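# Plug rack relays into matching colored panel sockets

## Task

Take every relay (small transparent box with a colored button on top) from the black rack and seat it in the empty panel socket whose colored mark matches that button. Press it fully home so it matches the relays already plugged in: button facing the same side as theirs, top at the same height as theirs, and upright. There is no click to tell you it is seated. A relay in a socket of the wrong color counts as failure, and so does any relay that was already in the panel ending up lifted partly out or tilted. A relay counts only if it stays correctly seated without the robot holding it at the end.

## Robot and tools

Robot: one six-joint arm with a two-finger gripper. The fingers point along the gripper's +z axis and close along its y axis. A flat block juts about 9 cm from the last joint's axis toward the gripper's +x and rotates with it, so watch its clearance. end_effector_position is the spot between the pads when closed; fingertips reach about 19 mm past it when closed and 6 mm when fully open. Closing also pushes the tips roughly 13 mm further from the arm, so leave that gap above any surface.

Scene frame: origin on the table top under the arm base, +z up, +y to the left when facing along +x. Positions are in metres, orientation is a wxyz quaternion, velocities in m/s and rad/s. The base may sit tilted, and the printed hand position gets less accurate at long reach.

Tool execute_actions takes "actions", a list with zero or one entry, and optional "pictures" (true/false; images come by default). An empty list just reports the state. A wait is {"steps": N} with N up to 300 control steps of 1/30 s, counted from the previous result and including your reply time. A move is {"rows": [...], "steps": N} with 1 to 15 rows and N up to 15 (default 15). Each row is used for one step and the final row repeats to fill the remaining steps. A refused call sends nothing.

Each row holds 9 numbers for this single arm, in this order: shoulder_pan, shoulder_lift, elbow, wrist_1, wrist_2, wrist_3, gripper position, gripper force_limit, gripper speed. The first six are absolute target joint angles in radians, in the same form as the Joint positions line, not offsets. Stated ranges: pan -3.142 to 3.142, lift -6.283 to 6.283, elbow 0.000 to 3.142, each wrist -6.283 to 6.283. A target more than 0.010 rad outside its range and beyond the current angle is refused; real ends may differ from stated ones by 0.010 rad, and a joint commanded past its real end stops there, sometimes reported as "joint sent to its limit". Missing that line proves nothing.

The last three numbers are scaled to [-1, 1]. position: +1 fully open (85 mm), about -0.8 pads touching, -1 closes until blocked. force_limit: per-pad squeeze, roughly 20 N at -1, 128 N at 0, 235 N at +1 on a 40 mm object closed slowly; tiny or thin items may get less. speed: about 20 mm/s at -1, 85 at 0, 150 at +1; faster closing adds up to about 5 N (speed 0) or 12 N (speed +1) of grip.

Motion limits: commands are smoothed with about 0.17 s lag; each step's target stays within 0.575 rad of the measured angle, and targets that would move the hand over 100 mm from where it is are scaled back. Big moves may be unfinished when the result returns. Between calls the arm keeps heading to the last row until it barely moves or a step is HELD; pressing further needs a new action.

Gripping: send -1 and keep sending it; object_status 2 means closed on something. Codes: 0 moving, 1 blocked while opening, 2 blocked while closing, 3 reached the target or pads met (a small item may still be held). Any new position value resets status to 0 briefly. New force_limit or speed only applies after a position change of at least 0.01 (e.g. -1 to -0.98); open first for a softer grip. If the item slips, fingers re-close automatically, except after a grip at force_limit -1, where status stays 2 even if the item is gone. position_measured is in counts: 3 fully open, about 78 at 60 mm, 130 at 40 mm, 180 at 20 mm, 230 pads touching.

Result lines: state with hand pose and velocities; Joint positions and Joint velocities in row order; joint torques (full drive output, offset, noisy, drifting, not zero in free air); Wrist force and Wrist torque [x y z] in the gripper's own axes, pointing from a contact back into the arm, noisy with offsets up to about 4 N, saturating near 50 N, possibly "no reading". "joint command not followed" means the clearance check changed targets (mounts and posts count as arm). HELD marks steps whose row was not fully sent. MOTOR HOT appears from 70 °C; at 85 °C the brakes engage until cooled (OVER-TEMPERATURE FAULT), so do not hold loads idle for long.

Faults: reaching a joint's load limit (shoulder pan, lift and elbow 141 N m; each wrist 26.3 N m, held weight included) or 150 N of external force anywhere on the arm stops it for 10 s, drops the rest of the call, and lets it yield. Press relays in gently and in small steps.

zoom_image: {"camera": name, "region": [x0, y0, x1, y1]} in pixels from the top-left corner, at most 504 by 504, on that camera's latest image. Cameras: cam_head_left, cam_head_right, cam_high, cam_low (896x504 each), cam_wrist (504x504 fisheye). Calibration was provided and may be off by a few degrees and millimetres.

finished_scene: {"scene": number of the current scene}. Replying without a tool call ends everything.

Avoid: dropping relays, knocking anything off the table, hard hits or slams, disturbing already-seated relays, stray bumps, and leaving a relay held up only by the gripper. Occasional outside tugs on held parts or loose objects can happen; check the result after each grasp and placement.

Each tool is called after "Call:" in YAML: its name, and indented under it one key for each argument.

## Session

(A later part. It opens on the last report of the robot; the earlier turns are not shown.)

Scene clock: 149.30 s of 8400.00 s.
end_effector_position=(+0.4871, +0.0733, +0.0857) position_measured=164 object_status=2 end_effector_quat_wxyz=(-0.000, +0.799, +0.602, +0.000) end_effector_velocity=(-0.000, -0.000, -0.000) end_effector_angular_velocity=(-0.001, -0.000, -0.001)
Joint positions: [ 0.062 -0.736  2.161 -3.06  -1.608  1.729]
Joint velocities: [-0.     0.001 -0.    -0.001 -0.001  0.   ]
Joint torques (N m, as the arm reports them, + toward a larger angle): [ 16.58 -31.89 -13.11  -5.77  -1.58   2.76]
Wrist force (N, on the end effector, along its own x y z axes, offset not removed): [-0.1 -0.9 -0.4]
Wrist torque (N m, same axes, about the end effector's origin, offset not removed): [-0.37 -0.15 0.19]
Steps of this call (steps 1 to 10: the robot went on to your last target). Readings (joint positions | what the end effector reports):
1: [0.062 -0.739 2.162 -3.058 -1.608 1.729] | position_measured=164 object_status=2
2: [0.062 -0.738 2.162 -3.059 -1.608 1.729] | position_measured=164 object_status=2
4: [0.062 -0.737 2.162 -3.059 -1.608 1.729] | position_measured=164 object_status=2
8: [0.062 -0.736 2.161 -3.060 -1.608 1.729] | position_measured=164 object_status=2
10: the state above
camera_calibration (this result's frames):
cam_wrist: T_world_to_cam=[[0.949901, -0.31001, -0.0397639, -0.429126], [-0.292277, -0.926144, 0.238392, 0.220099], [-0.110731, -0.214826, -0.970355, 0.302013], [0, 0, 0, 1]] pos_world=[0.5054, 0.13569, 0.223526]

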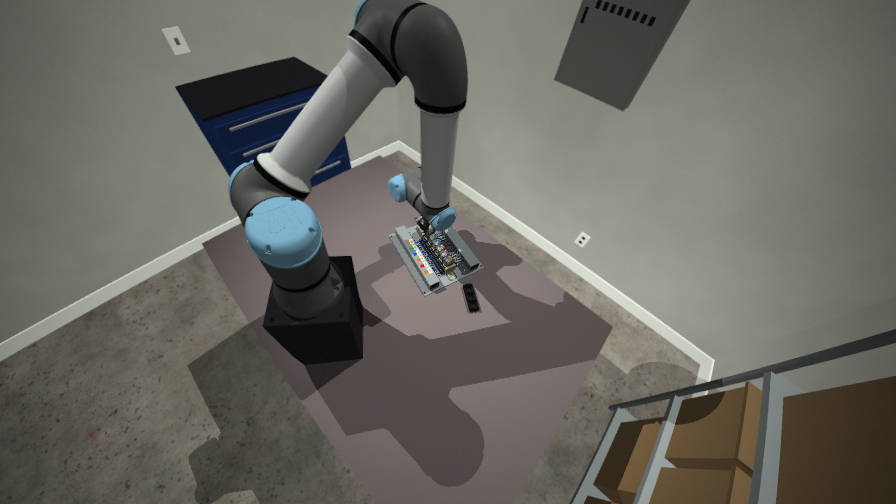

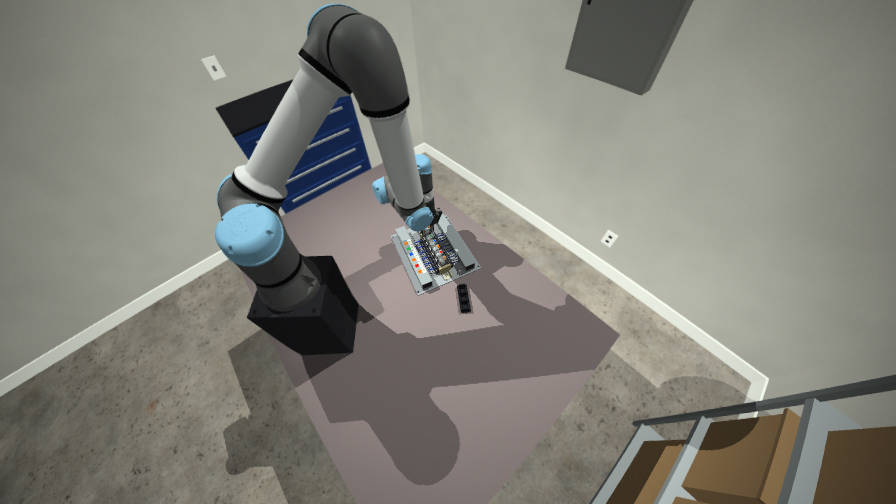

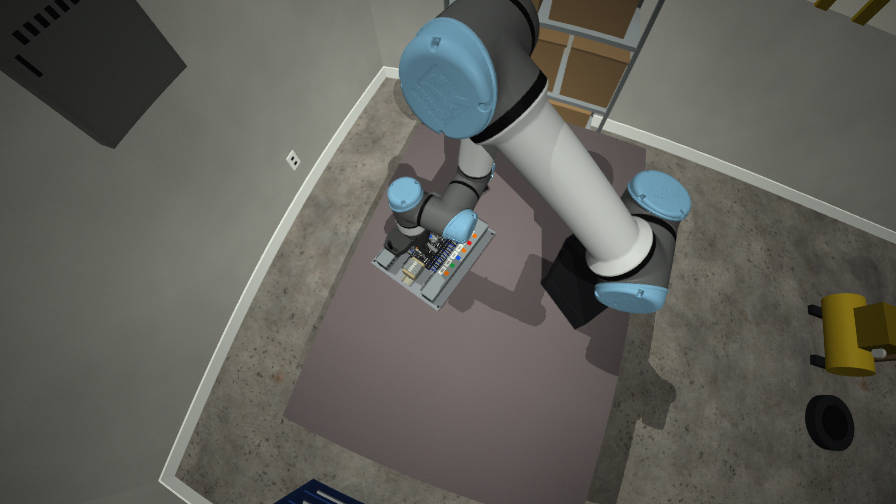

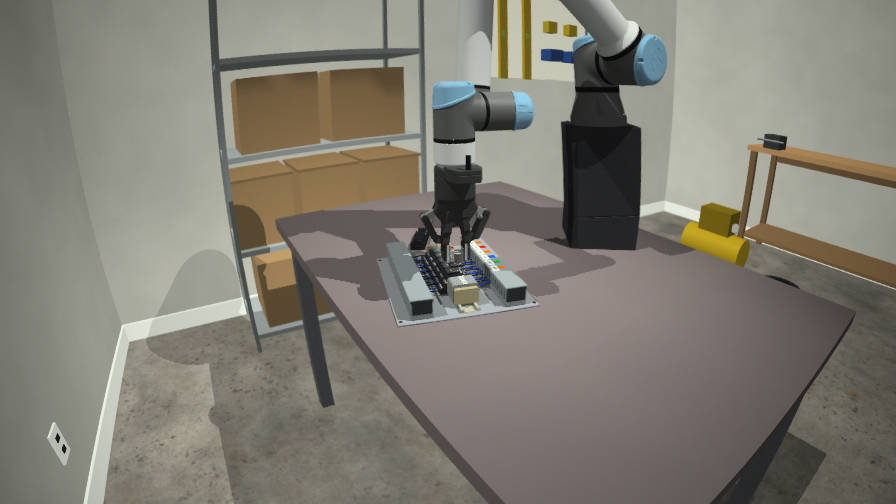

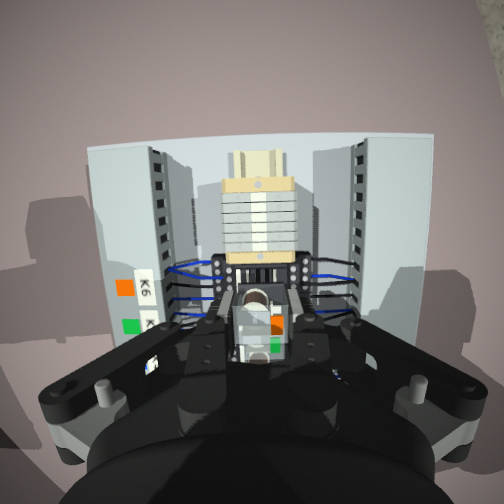

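Call:
execute_actions:
  actions:
    - {"rows":[[0.0667,-0.7335,2.1585,-3.0598,-1.6083,1.733,-1,-0.4,-0.3]],"steps":15}

Call:
zoom_image:
  camera: "cam_wrist"
  region: [165,170,365,370]

Call:
zoom_image:
  camera: "cam_high"
  region: [380,210,480,290]

Scene clock: 154.20 s of 8400.00 s.
end_effector_position=(+0.4876, +0.0753, +0.0850) position_measured=164 object_status=2 end_effector_quat_wxyz=(-0.000, +0.799, +0.602, +0.000) end_effector_velocity=(-0.001, +0.000, -0.001) end_effector_angular_velocity=(+0.000, +0.002, -0.000)
Joint positions: [ 0.067 -0.734  2.159 -3.06  -1.608  1.733]
Joint velocities: [ 0.     0.002 -0.     0.001 -0.     0.001]
Joint torques (N m, as the arm reports them, + toward a larger angle): [ 15.99 -30.57 -13.47  -0.48  -1.12   2.71]
Wrist force (N, on the end effector, along its own x y z axes, offset not removed): [0.0 -4.9 0.0]
Wrist torque (N m, same axes, about the end effector's origin, offset not removed): [-0.97 -0.09 0.10]
Steps of this call (steps 1 to 15: the robot went on to your last target; steps 16 to 90: nothing new was sent; then 1.40 s passed at rest; steps 91 to 105: all 15 steps of this action). Readings (joint positions | what the end effector reports):
91: [0.063 -0.736 2.161 -3.060 -1.608 1.729] | position_measured=164 object_status=2
92: [0.063 -0.736 2.161 -3.060 -1.608 1.730] | position_measured=164 object_status=2
94: [0.065 -0.735 2.160 -3.060 -1.608 1.731] | position_measured=164 object_status=2
98: [0.066 -0.734 2.159 -3.060 -1.608 1.732] | position_measured=164 object_status=2
105: the state above
camera_calibration (this result's frames):
cam_wrist: T_world_to_cam=[[0.949965, -0.309824, -0.0396927, -0.42908], [-0.292142, -0.926256, 0.238123, 0.222245], [-0.110542, -0.214613, -0.970424, 0.301651], [0, 0, 0, 1]] pos_world=[0.505884, 0.137655, 0.222776]

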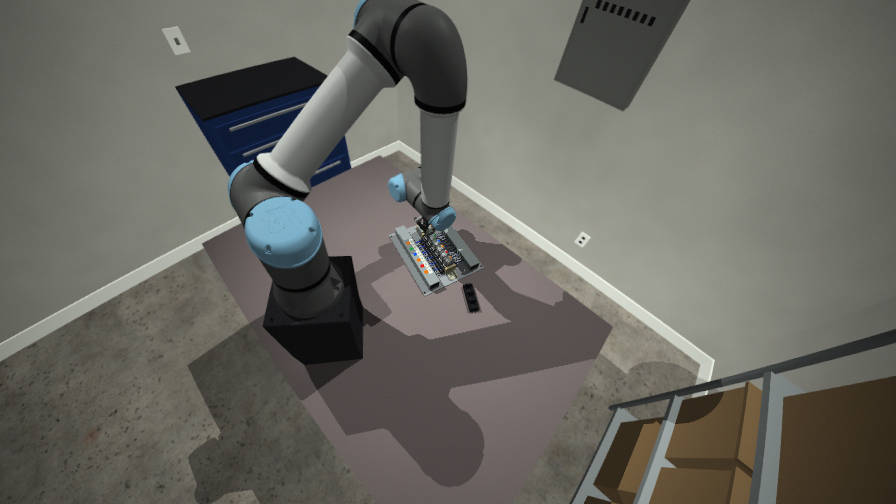

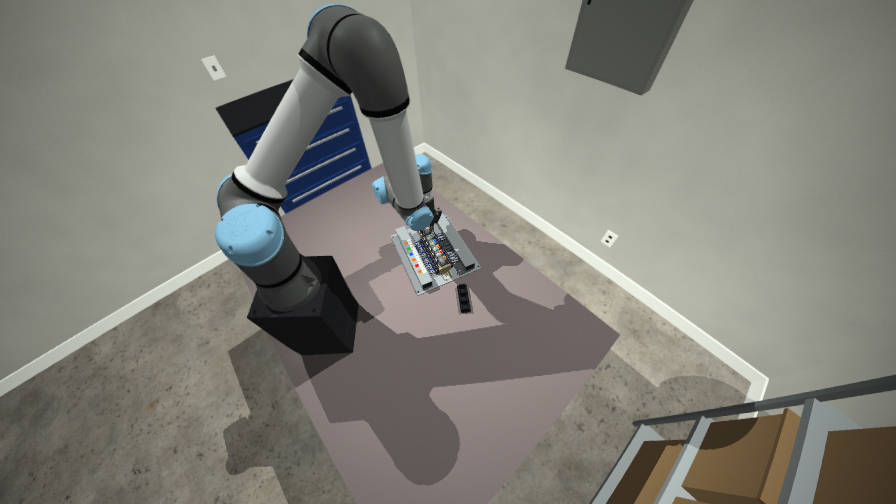

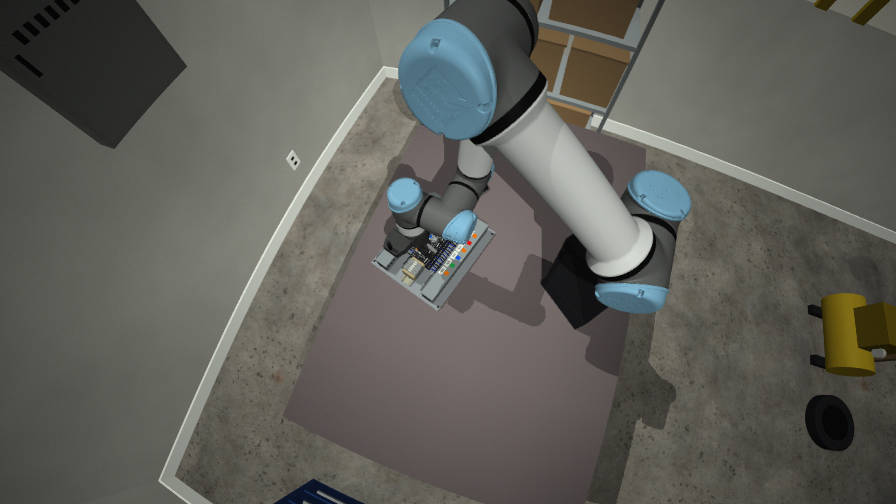

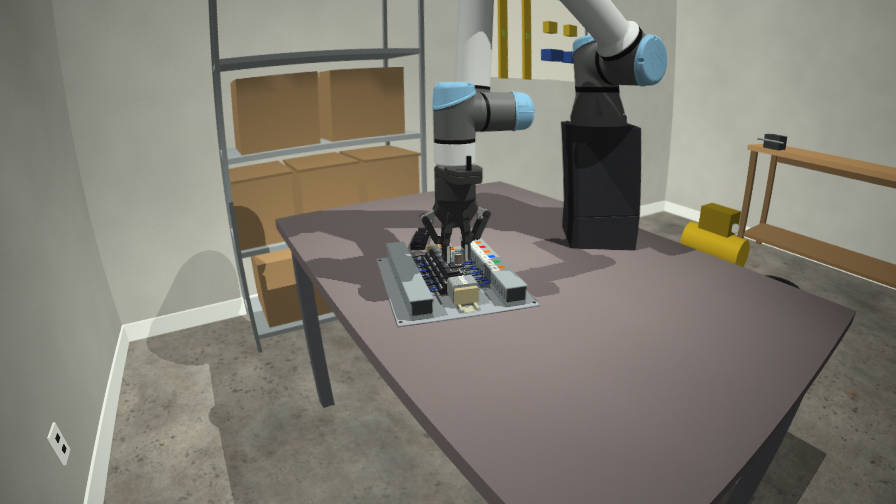

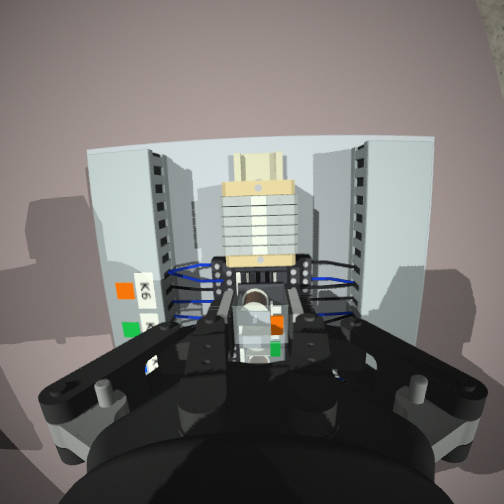

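Region (165, 170, 365, 370) of cam_wrist's 504x504 image, scaled by 2.520, with more detail than that image has.

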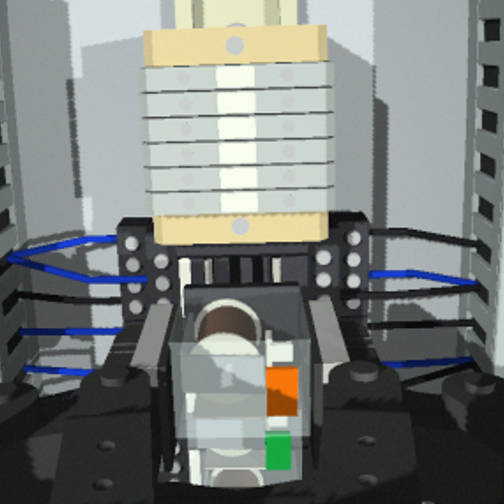

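Region (380, 210, 480, 290) of cam_high's 896x504 image, scaled by 5.040, with more detail than that image has; it fills the top 403 rows of this view, and the rest is white.

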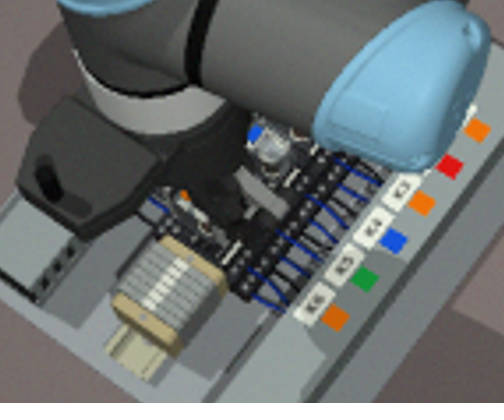

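Now 241; add ~0.5 mm.

Call:
execute_actions:
  actions:
    - {"rows":[[0.0663,-0.680,2.1396,-3.0944,-1.6083,1.733,-1,-0.4,-0.3]],"steps":15}

Call:
zoom_image:
  camera: "cam_wrist"
  region: [165,170,365,370]

Call:
execute_actions:
  actions:
    - {"rows":[[0.066,-0.6685,2.1356,-3.1019,-1.6083,1.733,-1,-0.4,-0.3]],"steps":15}
  pictures: false

Scene clock: 159.53 s of 8400.00 s.
end_effector_position=(+0.4878, +0.0758, +0.0663) position_measured=164 object_status=2 end_effector_quat_wxyz=(-0.000, +0.799, +0.601, +0.000) end_effector_velocity=(-0.000, +0.000, -0.004) end_effector_angular_velocity=(+0.002, +0.001, -0.001)
Joint positions: [ 0.066 -0.681  2.14  -3.094 -1.608  1.733]
Joint velocities: [-0.001  0.011 -0.003 -0.006  0.002 -0.   ]
Joint torques (N m, as the arm reports them, + toward a larger angle): [-10.81 -29.83 -12.44  -5.58   1.22   2.79]
Wrist force (N, on the end effector, along its own x y z axes, offset not removed): [0.2 -3.0 1.7]
Wrist torque (N m, same axes, about the end effector's origin, offset not removed): [-0.70 -0.09 0.07]
Steps of this call (steps 1 to 15: the robot went on to your last target; steps 16 to 90: nothing new was sent; then 1.83 s passed at rest; steps 91 to 105: all 15 steps of this action). Readings (joint positions | what the end effector reports):
91: [0.067 -0.733 2.158 -3.060 -1.608 1.733] | position_measured=164 object_status=2
92: [0.067 -0.728 2.156 -3.064 -1.608 1.733] | position_measured=164 object_status=2
94: [0.067 -0.708 2.149 -3.076 -1.608 1.733] | position_measured=164 object_status=2
98: [0.067 -0.689 2.143 -3.089 -1.608 1.733] | position_measured=164 object_status=2
105: the state above
camera_calibration (this result's frames):
cam_wrist: T_world_to_cam=[[0.949868, -0.310129, -0.0396431, -0.4298], [-0.29245, -0.926157, 0.238129, 0.227427], [-0.110567, -0.214598, -0.970424, 0.283697], [0, 0, 0, 1]] pos_world=[0.506131, 0.13822, 0.20411]

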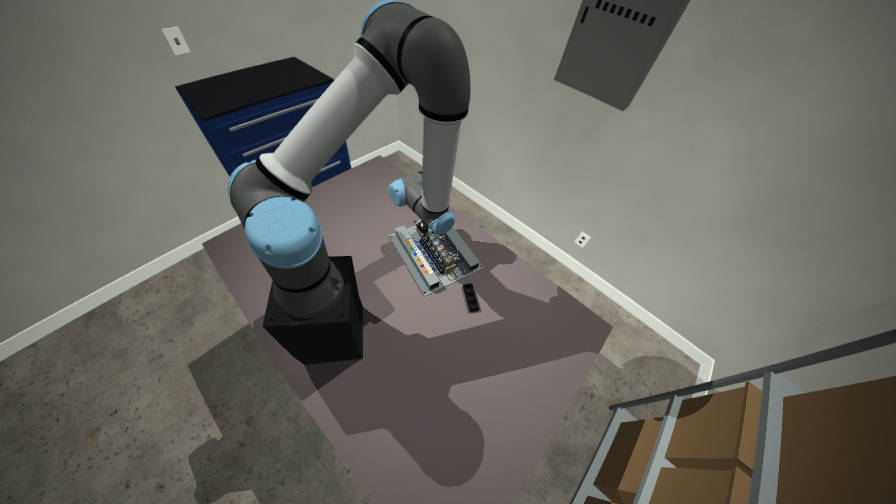

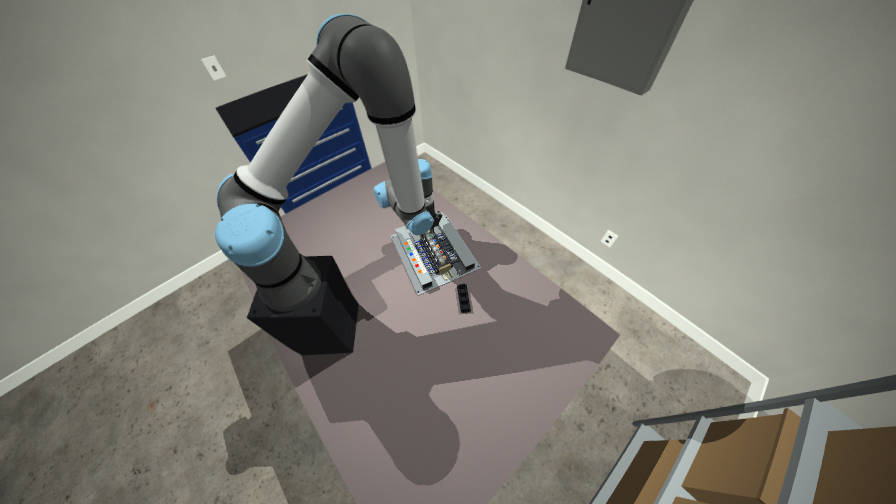

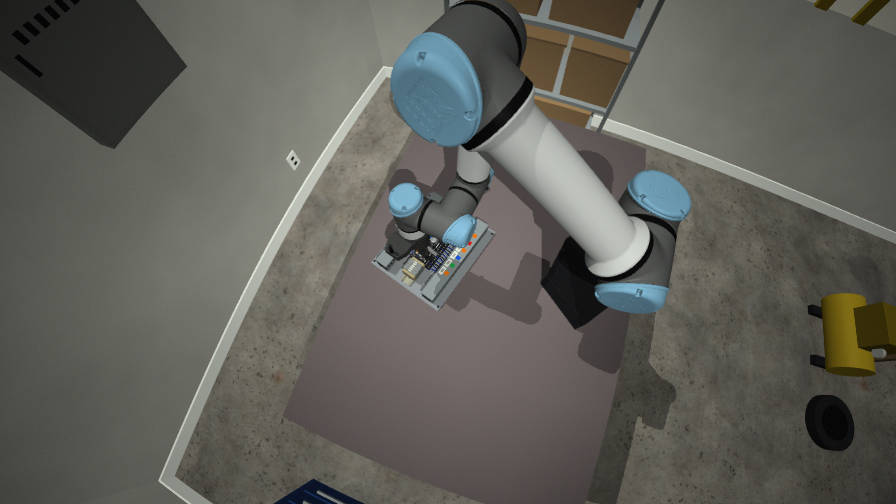

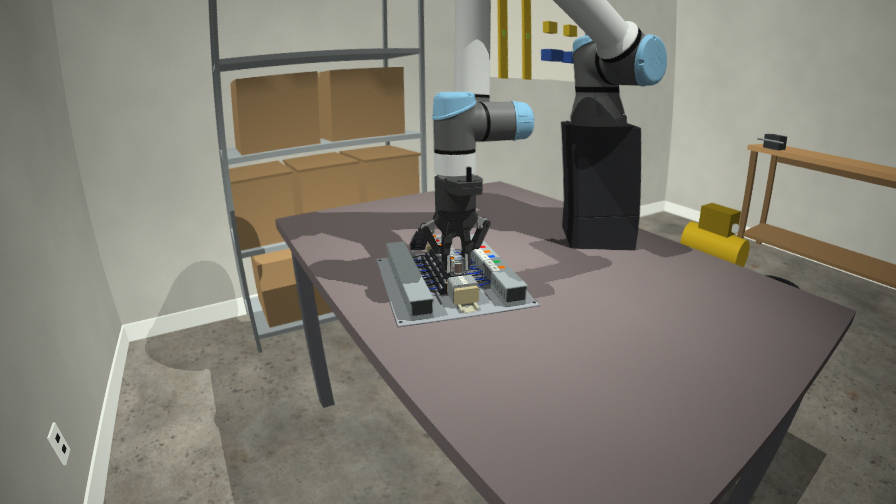

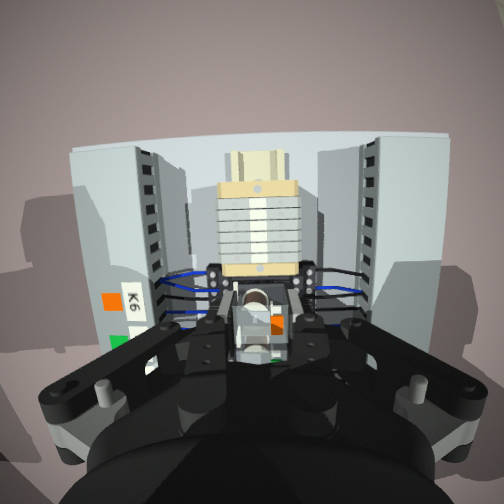

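Region (165, 170, 365, 370) of cam_wrist's 504x504 image, scaled by 2.520, with more detail than that image has.

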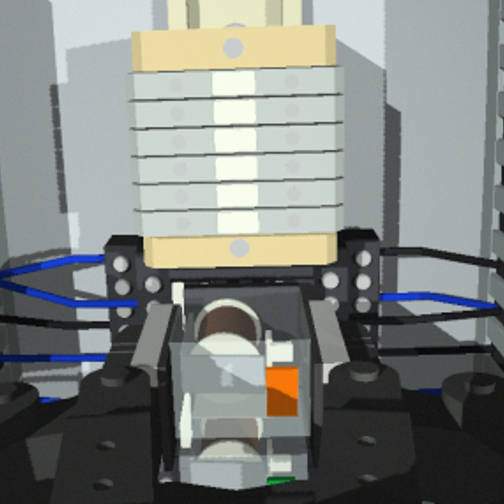

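Scene clock: 160.03 s of 8400.00 s.
end_effector_position=(+0.4877, +0.0758, +0.0619) position_measured=164 object_status=2 end_effector_quat_wxyz=(-0.000, +0.799, +0.601, +0.000) end_effector_velocity=(-0.001, -0.000, -0.002) end_effector_angular_velocity=(-0.001, +0.001, +0.000)
Joint positions: [ 0.066 -0.669  2.136 -3.102 -1.608  1.733]
Joint velocities: [ 0.     0.005 -0.001 -0.003 -0.001 -0.   ]
Joint torques (N m, as the arm reports them, + toward a larger angle): [-14.16 -22.31 -13.65  -5.43   1.13   2.69]
Wrist force (N, on the end effector, along its own x y z axes, offset not removed): [1.1 -12.6 -32.3]
Wrist torque (N m, same axes, about the end effector's origin, offset not removed): [-0.61 -0.35 0.23]
Steps of this call (steps 1 to 15: all 15 steps of this action). Readings (joint positions | what the end effector reports):
1: [0.066 -0.681 2.140 -3.094 -1.608 1.733] | position_measured=164 object_status=2
2: [0.066 -0.679 2.139 -3.095 -1.608 1.733] | position_measured=164 object_status=2
4: [0.066 -0.675 2.138 -3.098 -1.608 1.733] | position_measured=164 object_status=2
8: [0.066 -0.671 2.136 -3.101 -1.608 1.733] | position_measured=164 object_status=2
15: the state above

Call:
execute_actions:
  actions:
    - {"rows":[[0.0658,-0.662,2.134,-3.1068,-1.6083,1.733,-1,-0.4,-0.3]],"steps":15}
  pictures: false

Call:
execute_actions:
  actions:
    - {"rows":[[0.0658,-0.6607,2.1336,-3.1077,-1.6083,1.733,-1,-0.4,-0.3]],"steps":15}
  pictures: false

Scene clock: 162.93 s of 8400.00 s.
end_effector_position=(+0.4874, +0.0759, +0.0595) position_measured=164 object_status=2 end_effector_quat_wxyz=(-0.000, +0.799, +0.601, +0.000) end_effector_velocity=(-0.000, +0.001, -0.000) end_effector_angular_velocity=(+0.002, -0.000, +0.001)
Joint positions: [ 0.066 -0.662  2.134 -3.107 -1.608  1.733]
Joint velocities: [ 0.001  0.001  0.    -0.001  0.002  0.   ]
Joint torques (N m, as the arm reports them, + toward a larger angle): [-13.15 -17.31  -8.44  -2.48  -0.41   2.72]
Wrist force (N, on the end effector, along its own x y z axes, offset not removed): [0.4 -3.1 -33.0]
Wrist torque (N m, same axes, about the end effector's origin, offset not removed): [-0.52 -0.02 0.13]
Steps of this call (steps 1 to 15: the robot went on to your last target; steps 16 to 72: nothing new was sent; steps 73 to 87: all 15 steps of this action). Readings (joint positions | what the end effector reports):
73: [0.066 -0.668 2.136 -3.102 -1.608 1.733] | position_measured=164 object_status=2
74: [0.066 -0.667 2.135 -3.103 -1.608 1.733] | position_measured=164 object_status=2
76: [0.066 -0.665 2.135 -3.104 -1.608 1.733] | position_measured=164 object_status=2
80: [0.066 -0.663 2.134 -3.106 -1.608 1.733] | position_measured=164 object_status=2
87: the state above

Scene clock: 163.43 s of 8400.00 s.
end_effector_position=(+0.4874, +0.0759, +0.0590) position_measured=164 object_status=2 end_effector_quat_wxyz=(-0.000, +0.799, +0.601, +0.000) end_effector_velocity=(-0.002, +0.000, -0.002) end_effector_angular_velocity=(+0.000, +0.004, +0.001)
Joint positions: [ 0.066 -0.661  2.134 -3.108 -1.608  1.733]
Joint velocities: [ 0.001  0.003  0.001  0.    -0.     0.   ]
Joint torques (N m, as the arm reports them, + toward a larger angle): [-12.15   6.39 -16.03  -1.65  -0.71   2.81]
Wrist force (N, on the end effector, along its own x y z axes, offset not removed): [-5.1 -28.0 -50.0]
Wrist torque (N m, same axes, about the end effector's origin, offset not removed): [-0.79 -0.29 0.06]
Steps of this call (steps 1 to 15: all 15 steps of this action). Readings (joint positions | what the end effector reports):
1: [0.066 -0.662 2.134 -3.107 -1.608 1.733] | position_measured=164 object_status=2
2: [0.066 -0.662 2.134 -3.107 -1.608 1.733] | position_measured=164 object_status=2
4: [0.066 -0.662 2.134 -3.107 -1.608 1.733] | position_measured=164 object_status=2
8: [0.066 -0.661 2.134 -3.108 -1.608 1.733] | position_measured=164 object_status=2
15: the state above

Call:
execute_actions:
  actions:
    - {"rows":[[0.0658,-0.662,2.134,-3.1068,-1.6083,1.733,0,-0.4,-0.3]],"steps":12}
  pictures: false

Call:
execute_actions:
  actions:
    - {"rows":[[0.0677,-0.7335,2.1585,-3.0598,-1.6083,1.733,0,-0.4,-0.3]],"steps":12}
  pictures: false

Call:
execute_actions:
  actions:
    - {"rows":[[0.0677,-0.876,2.194,-2.953,-1.6083,1.733,0,-0.4,-0.3]],"steps":15}

Call:
zoom_image:
  camera: "cam_low"
  region: [400,210,520,290]

Scene clock: 171.20 s of 8400.00 s.
end_effector_position=(+0.4873, +0.0759, +0.0592) position_measured=129 object_status=0 end_effector_quat_wxyz=(-0.000, +0.799, +0.601, +0.000) end_effector_velocity=(+0.001, +0.000, +0.002) end_effector_angular_velocity=(+0.000, -0.004, +0.000)
Joint positions: [ 0.066 -0.662  2.134 -3.107 -1.608  1.733]
Joint velocities: [ 0.    -0.004  0.    -0.     0.001  0.   ]
Joint torques (N m, as the arm reports them, + toward a larger angle): [ -7.13 -52.04   2.87  -0.49  -0.81   2.77]
Wrist force (N, on the end effector, along its own x y z axes, offset not removed): [-0.7 -3.7 1.7]
Wrist torque (N m, same axes, about the end effector's origin, offset not removed): [-0.81 -0.04 0.07]
Steps of this call (steps 1 to 15: the robot went on to your last target; steps 16 to 90: nothing new was sent; then 4.37 s passed at rest; steps 91 to 102: all 12 steps of this action). Readings (joint positions | what the end effector reports):
91: [0.066 -0.661 2.134 -3.108 -1.608 1.733] | position_measured=164 object_status=0
92: [0.066 -0.661 2.134 -3.108 -1.608 1.733] | position_measured=164 object_status=0
94: [0.066 -0.661 2.134 -3.107 -1.608 1.733] | position_measured=156 object_status=0
98: [0.066 -0.661 2.134 -3.107 -1.608 1.733] | position_measured=135 object_status=0
102: the state above

Scene clock: 171.60 s of 8400.00 s.
end_effector_position=(+0.4875, +0.0758, +0.0836) position_measured=129 object_status=3 end_effector_quat_wxyz=(-0.000, +0.799, +0.602, +0.000) end_effector_velocity=(+0.000, -0.001, +0.011) end_effector_angular_velocity=(-0.003, -0.001, +0.001)
Joint positions: [ 0.068 -0.73   2.157 -3.062 -1.608  1.733]
Joint velocities: [ 0.001 -0.032  0.01   0.02  -0.003  0.   ]
Joint torques (N m, as the arm reports them, + toward a larger angle): [ 16.71 -50.12   2.03  -0.51  -0.76   2.69]
Wrist force (N, on the end effector, along its own x y z axes, offset not removed): [0.5 -3.9 0.0]
Wrist torque (N m, same axes, about the end effector's origin, offset not removed): [-0.83 -0.28 0.15]
Steps of this call (steps 1 to 12: all 12 steps of this action). Readings (joint positions | what the end effector reports):
1: [0.066 -0.662 2.134 -3.107 -1.608 1.733] | position_measured=129 object_status=0
2: [0.066 -0.668 2.137 -3.101 -1.608 1.733] | position_measured=129 object_status=0
4: [0.066 -0.694 2.146 -3.085 -1.608 1.733] | position_measured=129 object_status=0
8: [0.067 -0.721 2.155 -3.068 -1.608 1.733] | position_measured=129 object_status=3
12: the state above

Scene clock: 172.10 s of 8400.00 s.
end_effector_position=(+0.4880, +0.0739, +0.1340) position_measured=129 object_status=3 end_effector_quat_wxyz=(-0.000, +0.799, +0.602, +0.000) end_effector_velocity=(+0.000, -0.001, +0.011) end_effector_angular_velocity=(-0.001, -0.002, -0.000)
Joint positions: [ 0.068 -0.872  2.193 -2.956 -1.608  1.733]
Joint velocities: [-0.    -0.031  0.007  0.022 -0.    -0.   ]
Joint torques (N m, as the arm reports them, + toward a larger angle): [ 16.68 -47.35  -0.45  -0.25  -0.66   2.59]
Wrist force (N, on the end effector, along its own x y z axes, offset not removed): [-0.3 -3.1 -1.3]
Wrist torque (N m, same axes, about the end effector's origin, offset not removed): [-0.78 -0.12 0.00]
Steps of this call (steps 1 to 15: all 15 steps of this action). Readings (joint positions | what the end effector reports):
1: [0.068 -0.731 2.158 -3.061 -1.608 1.733] | position_measured=129 object_status=3
2: [0.068 -0.739 2.162 -3.054 -1.608 1.733] | position_measured=129 object_status=3
4: [0.068 -0.786 2.175 -3.016 -1.608 1.733] | position_measured=129 object_status=3
8: [0.068 -0.848 2.188 -2.973 -1.608 1.733] | position_measured=129 object_status=3
15: the state above
camera_calibration (this result's frames):
cam_wrist: T_world_to_cam=[[0.950272, -0.308868, -0.0397972, -0.428173], [-0.291194, -0.926569, 0.238069, 0.20897], [-0.110407, -0.214641, -0.970433, 0.348904], [0, 0, 0, 1]] pos_world=[0.506253, 0.136266, 0.271798]

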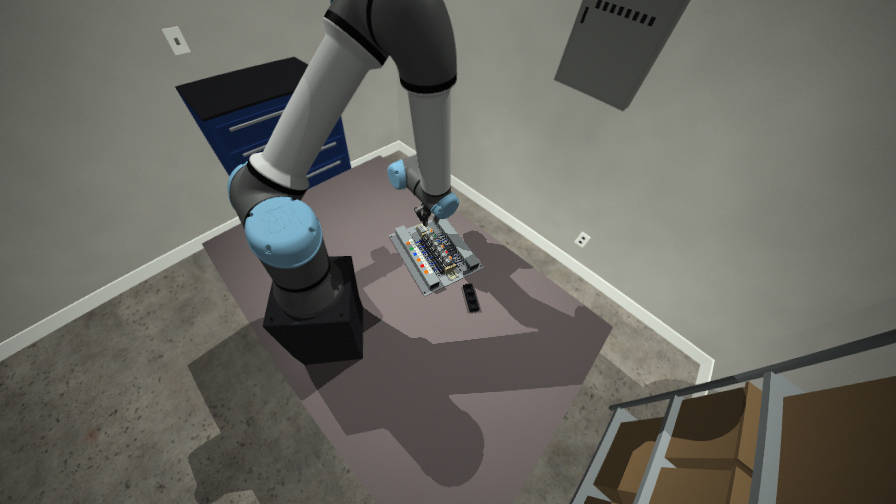

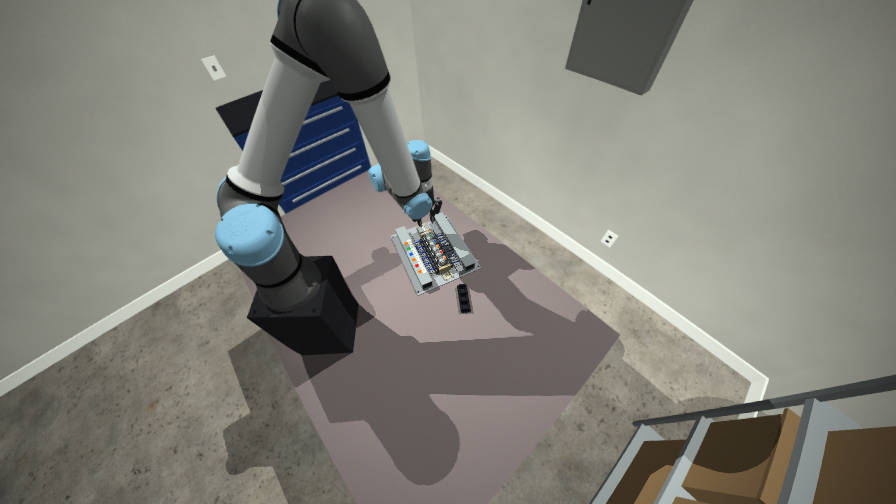

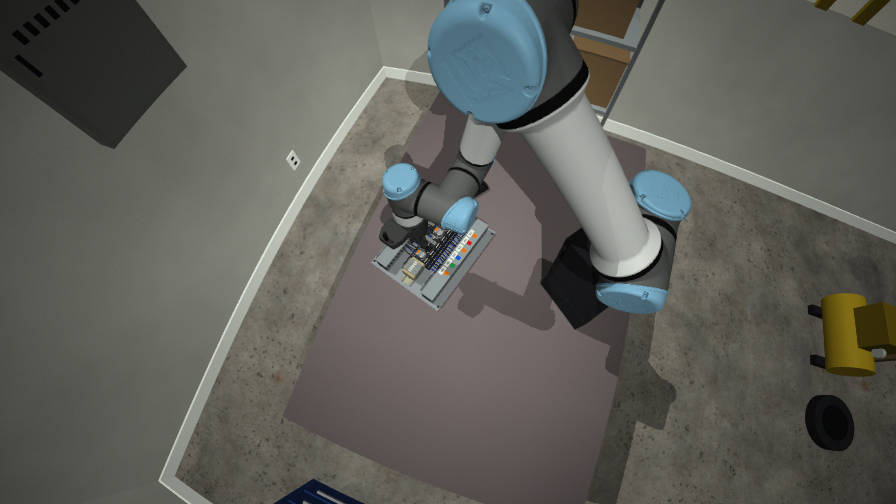

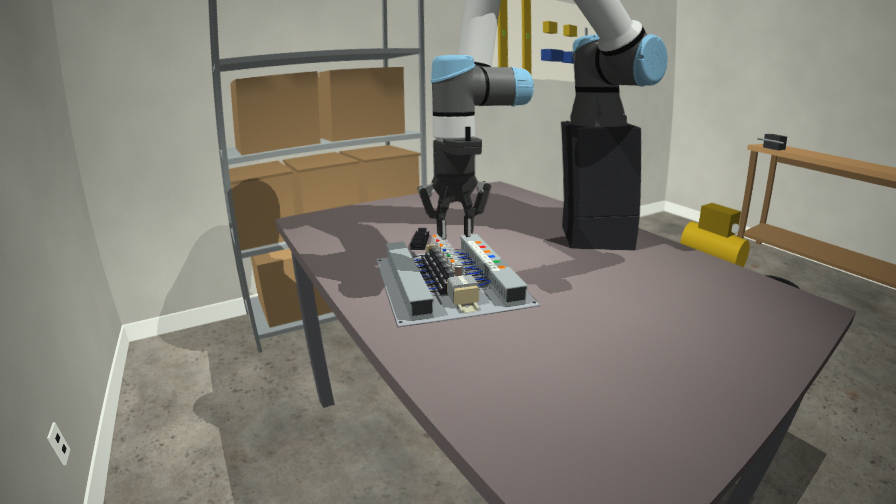

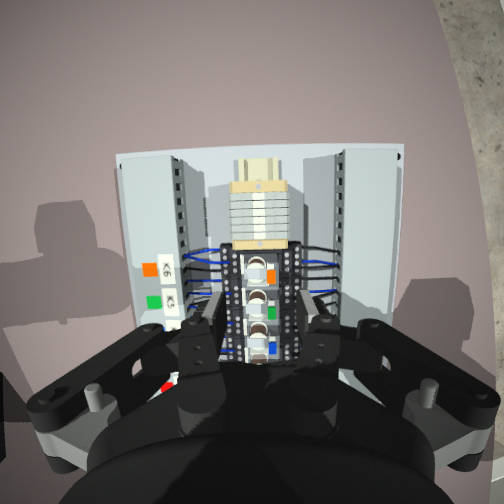

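Region (400, 210, 520, 290) of cam_low's 896x504 image, scaled by 4.200, with more detail than that image has.

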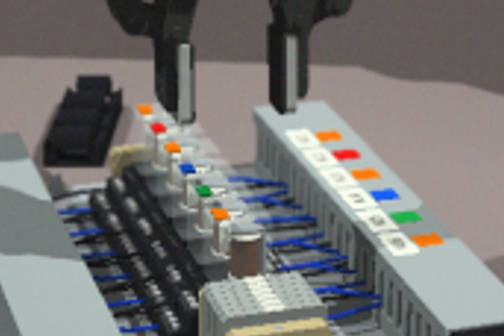

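Call:
finished_scene:
  scene: 2

The scene is finished: the task was done.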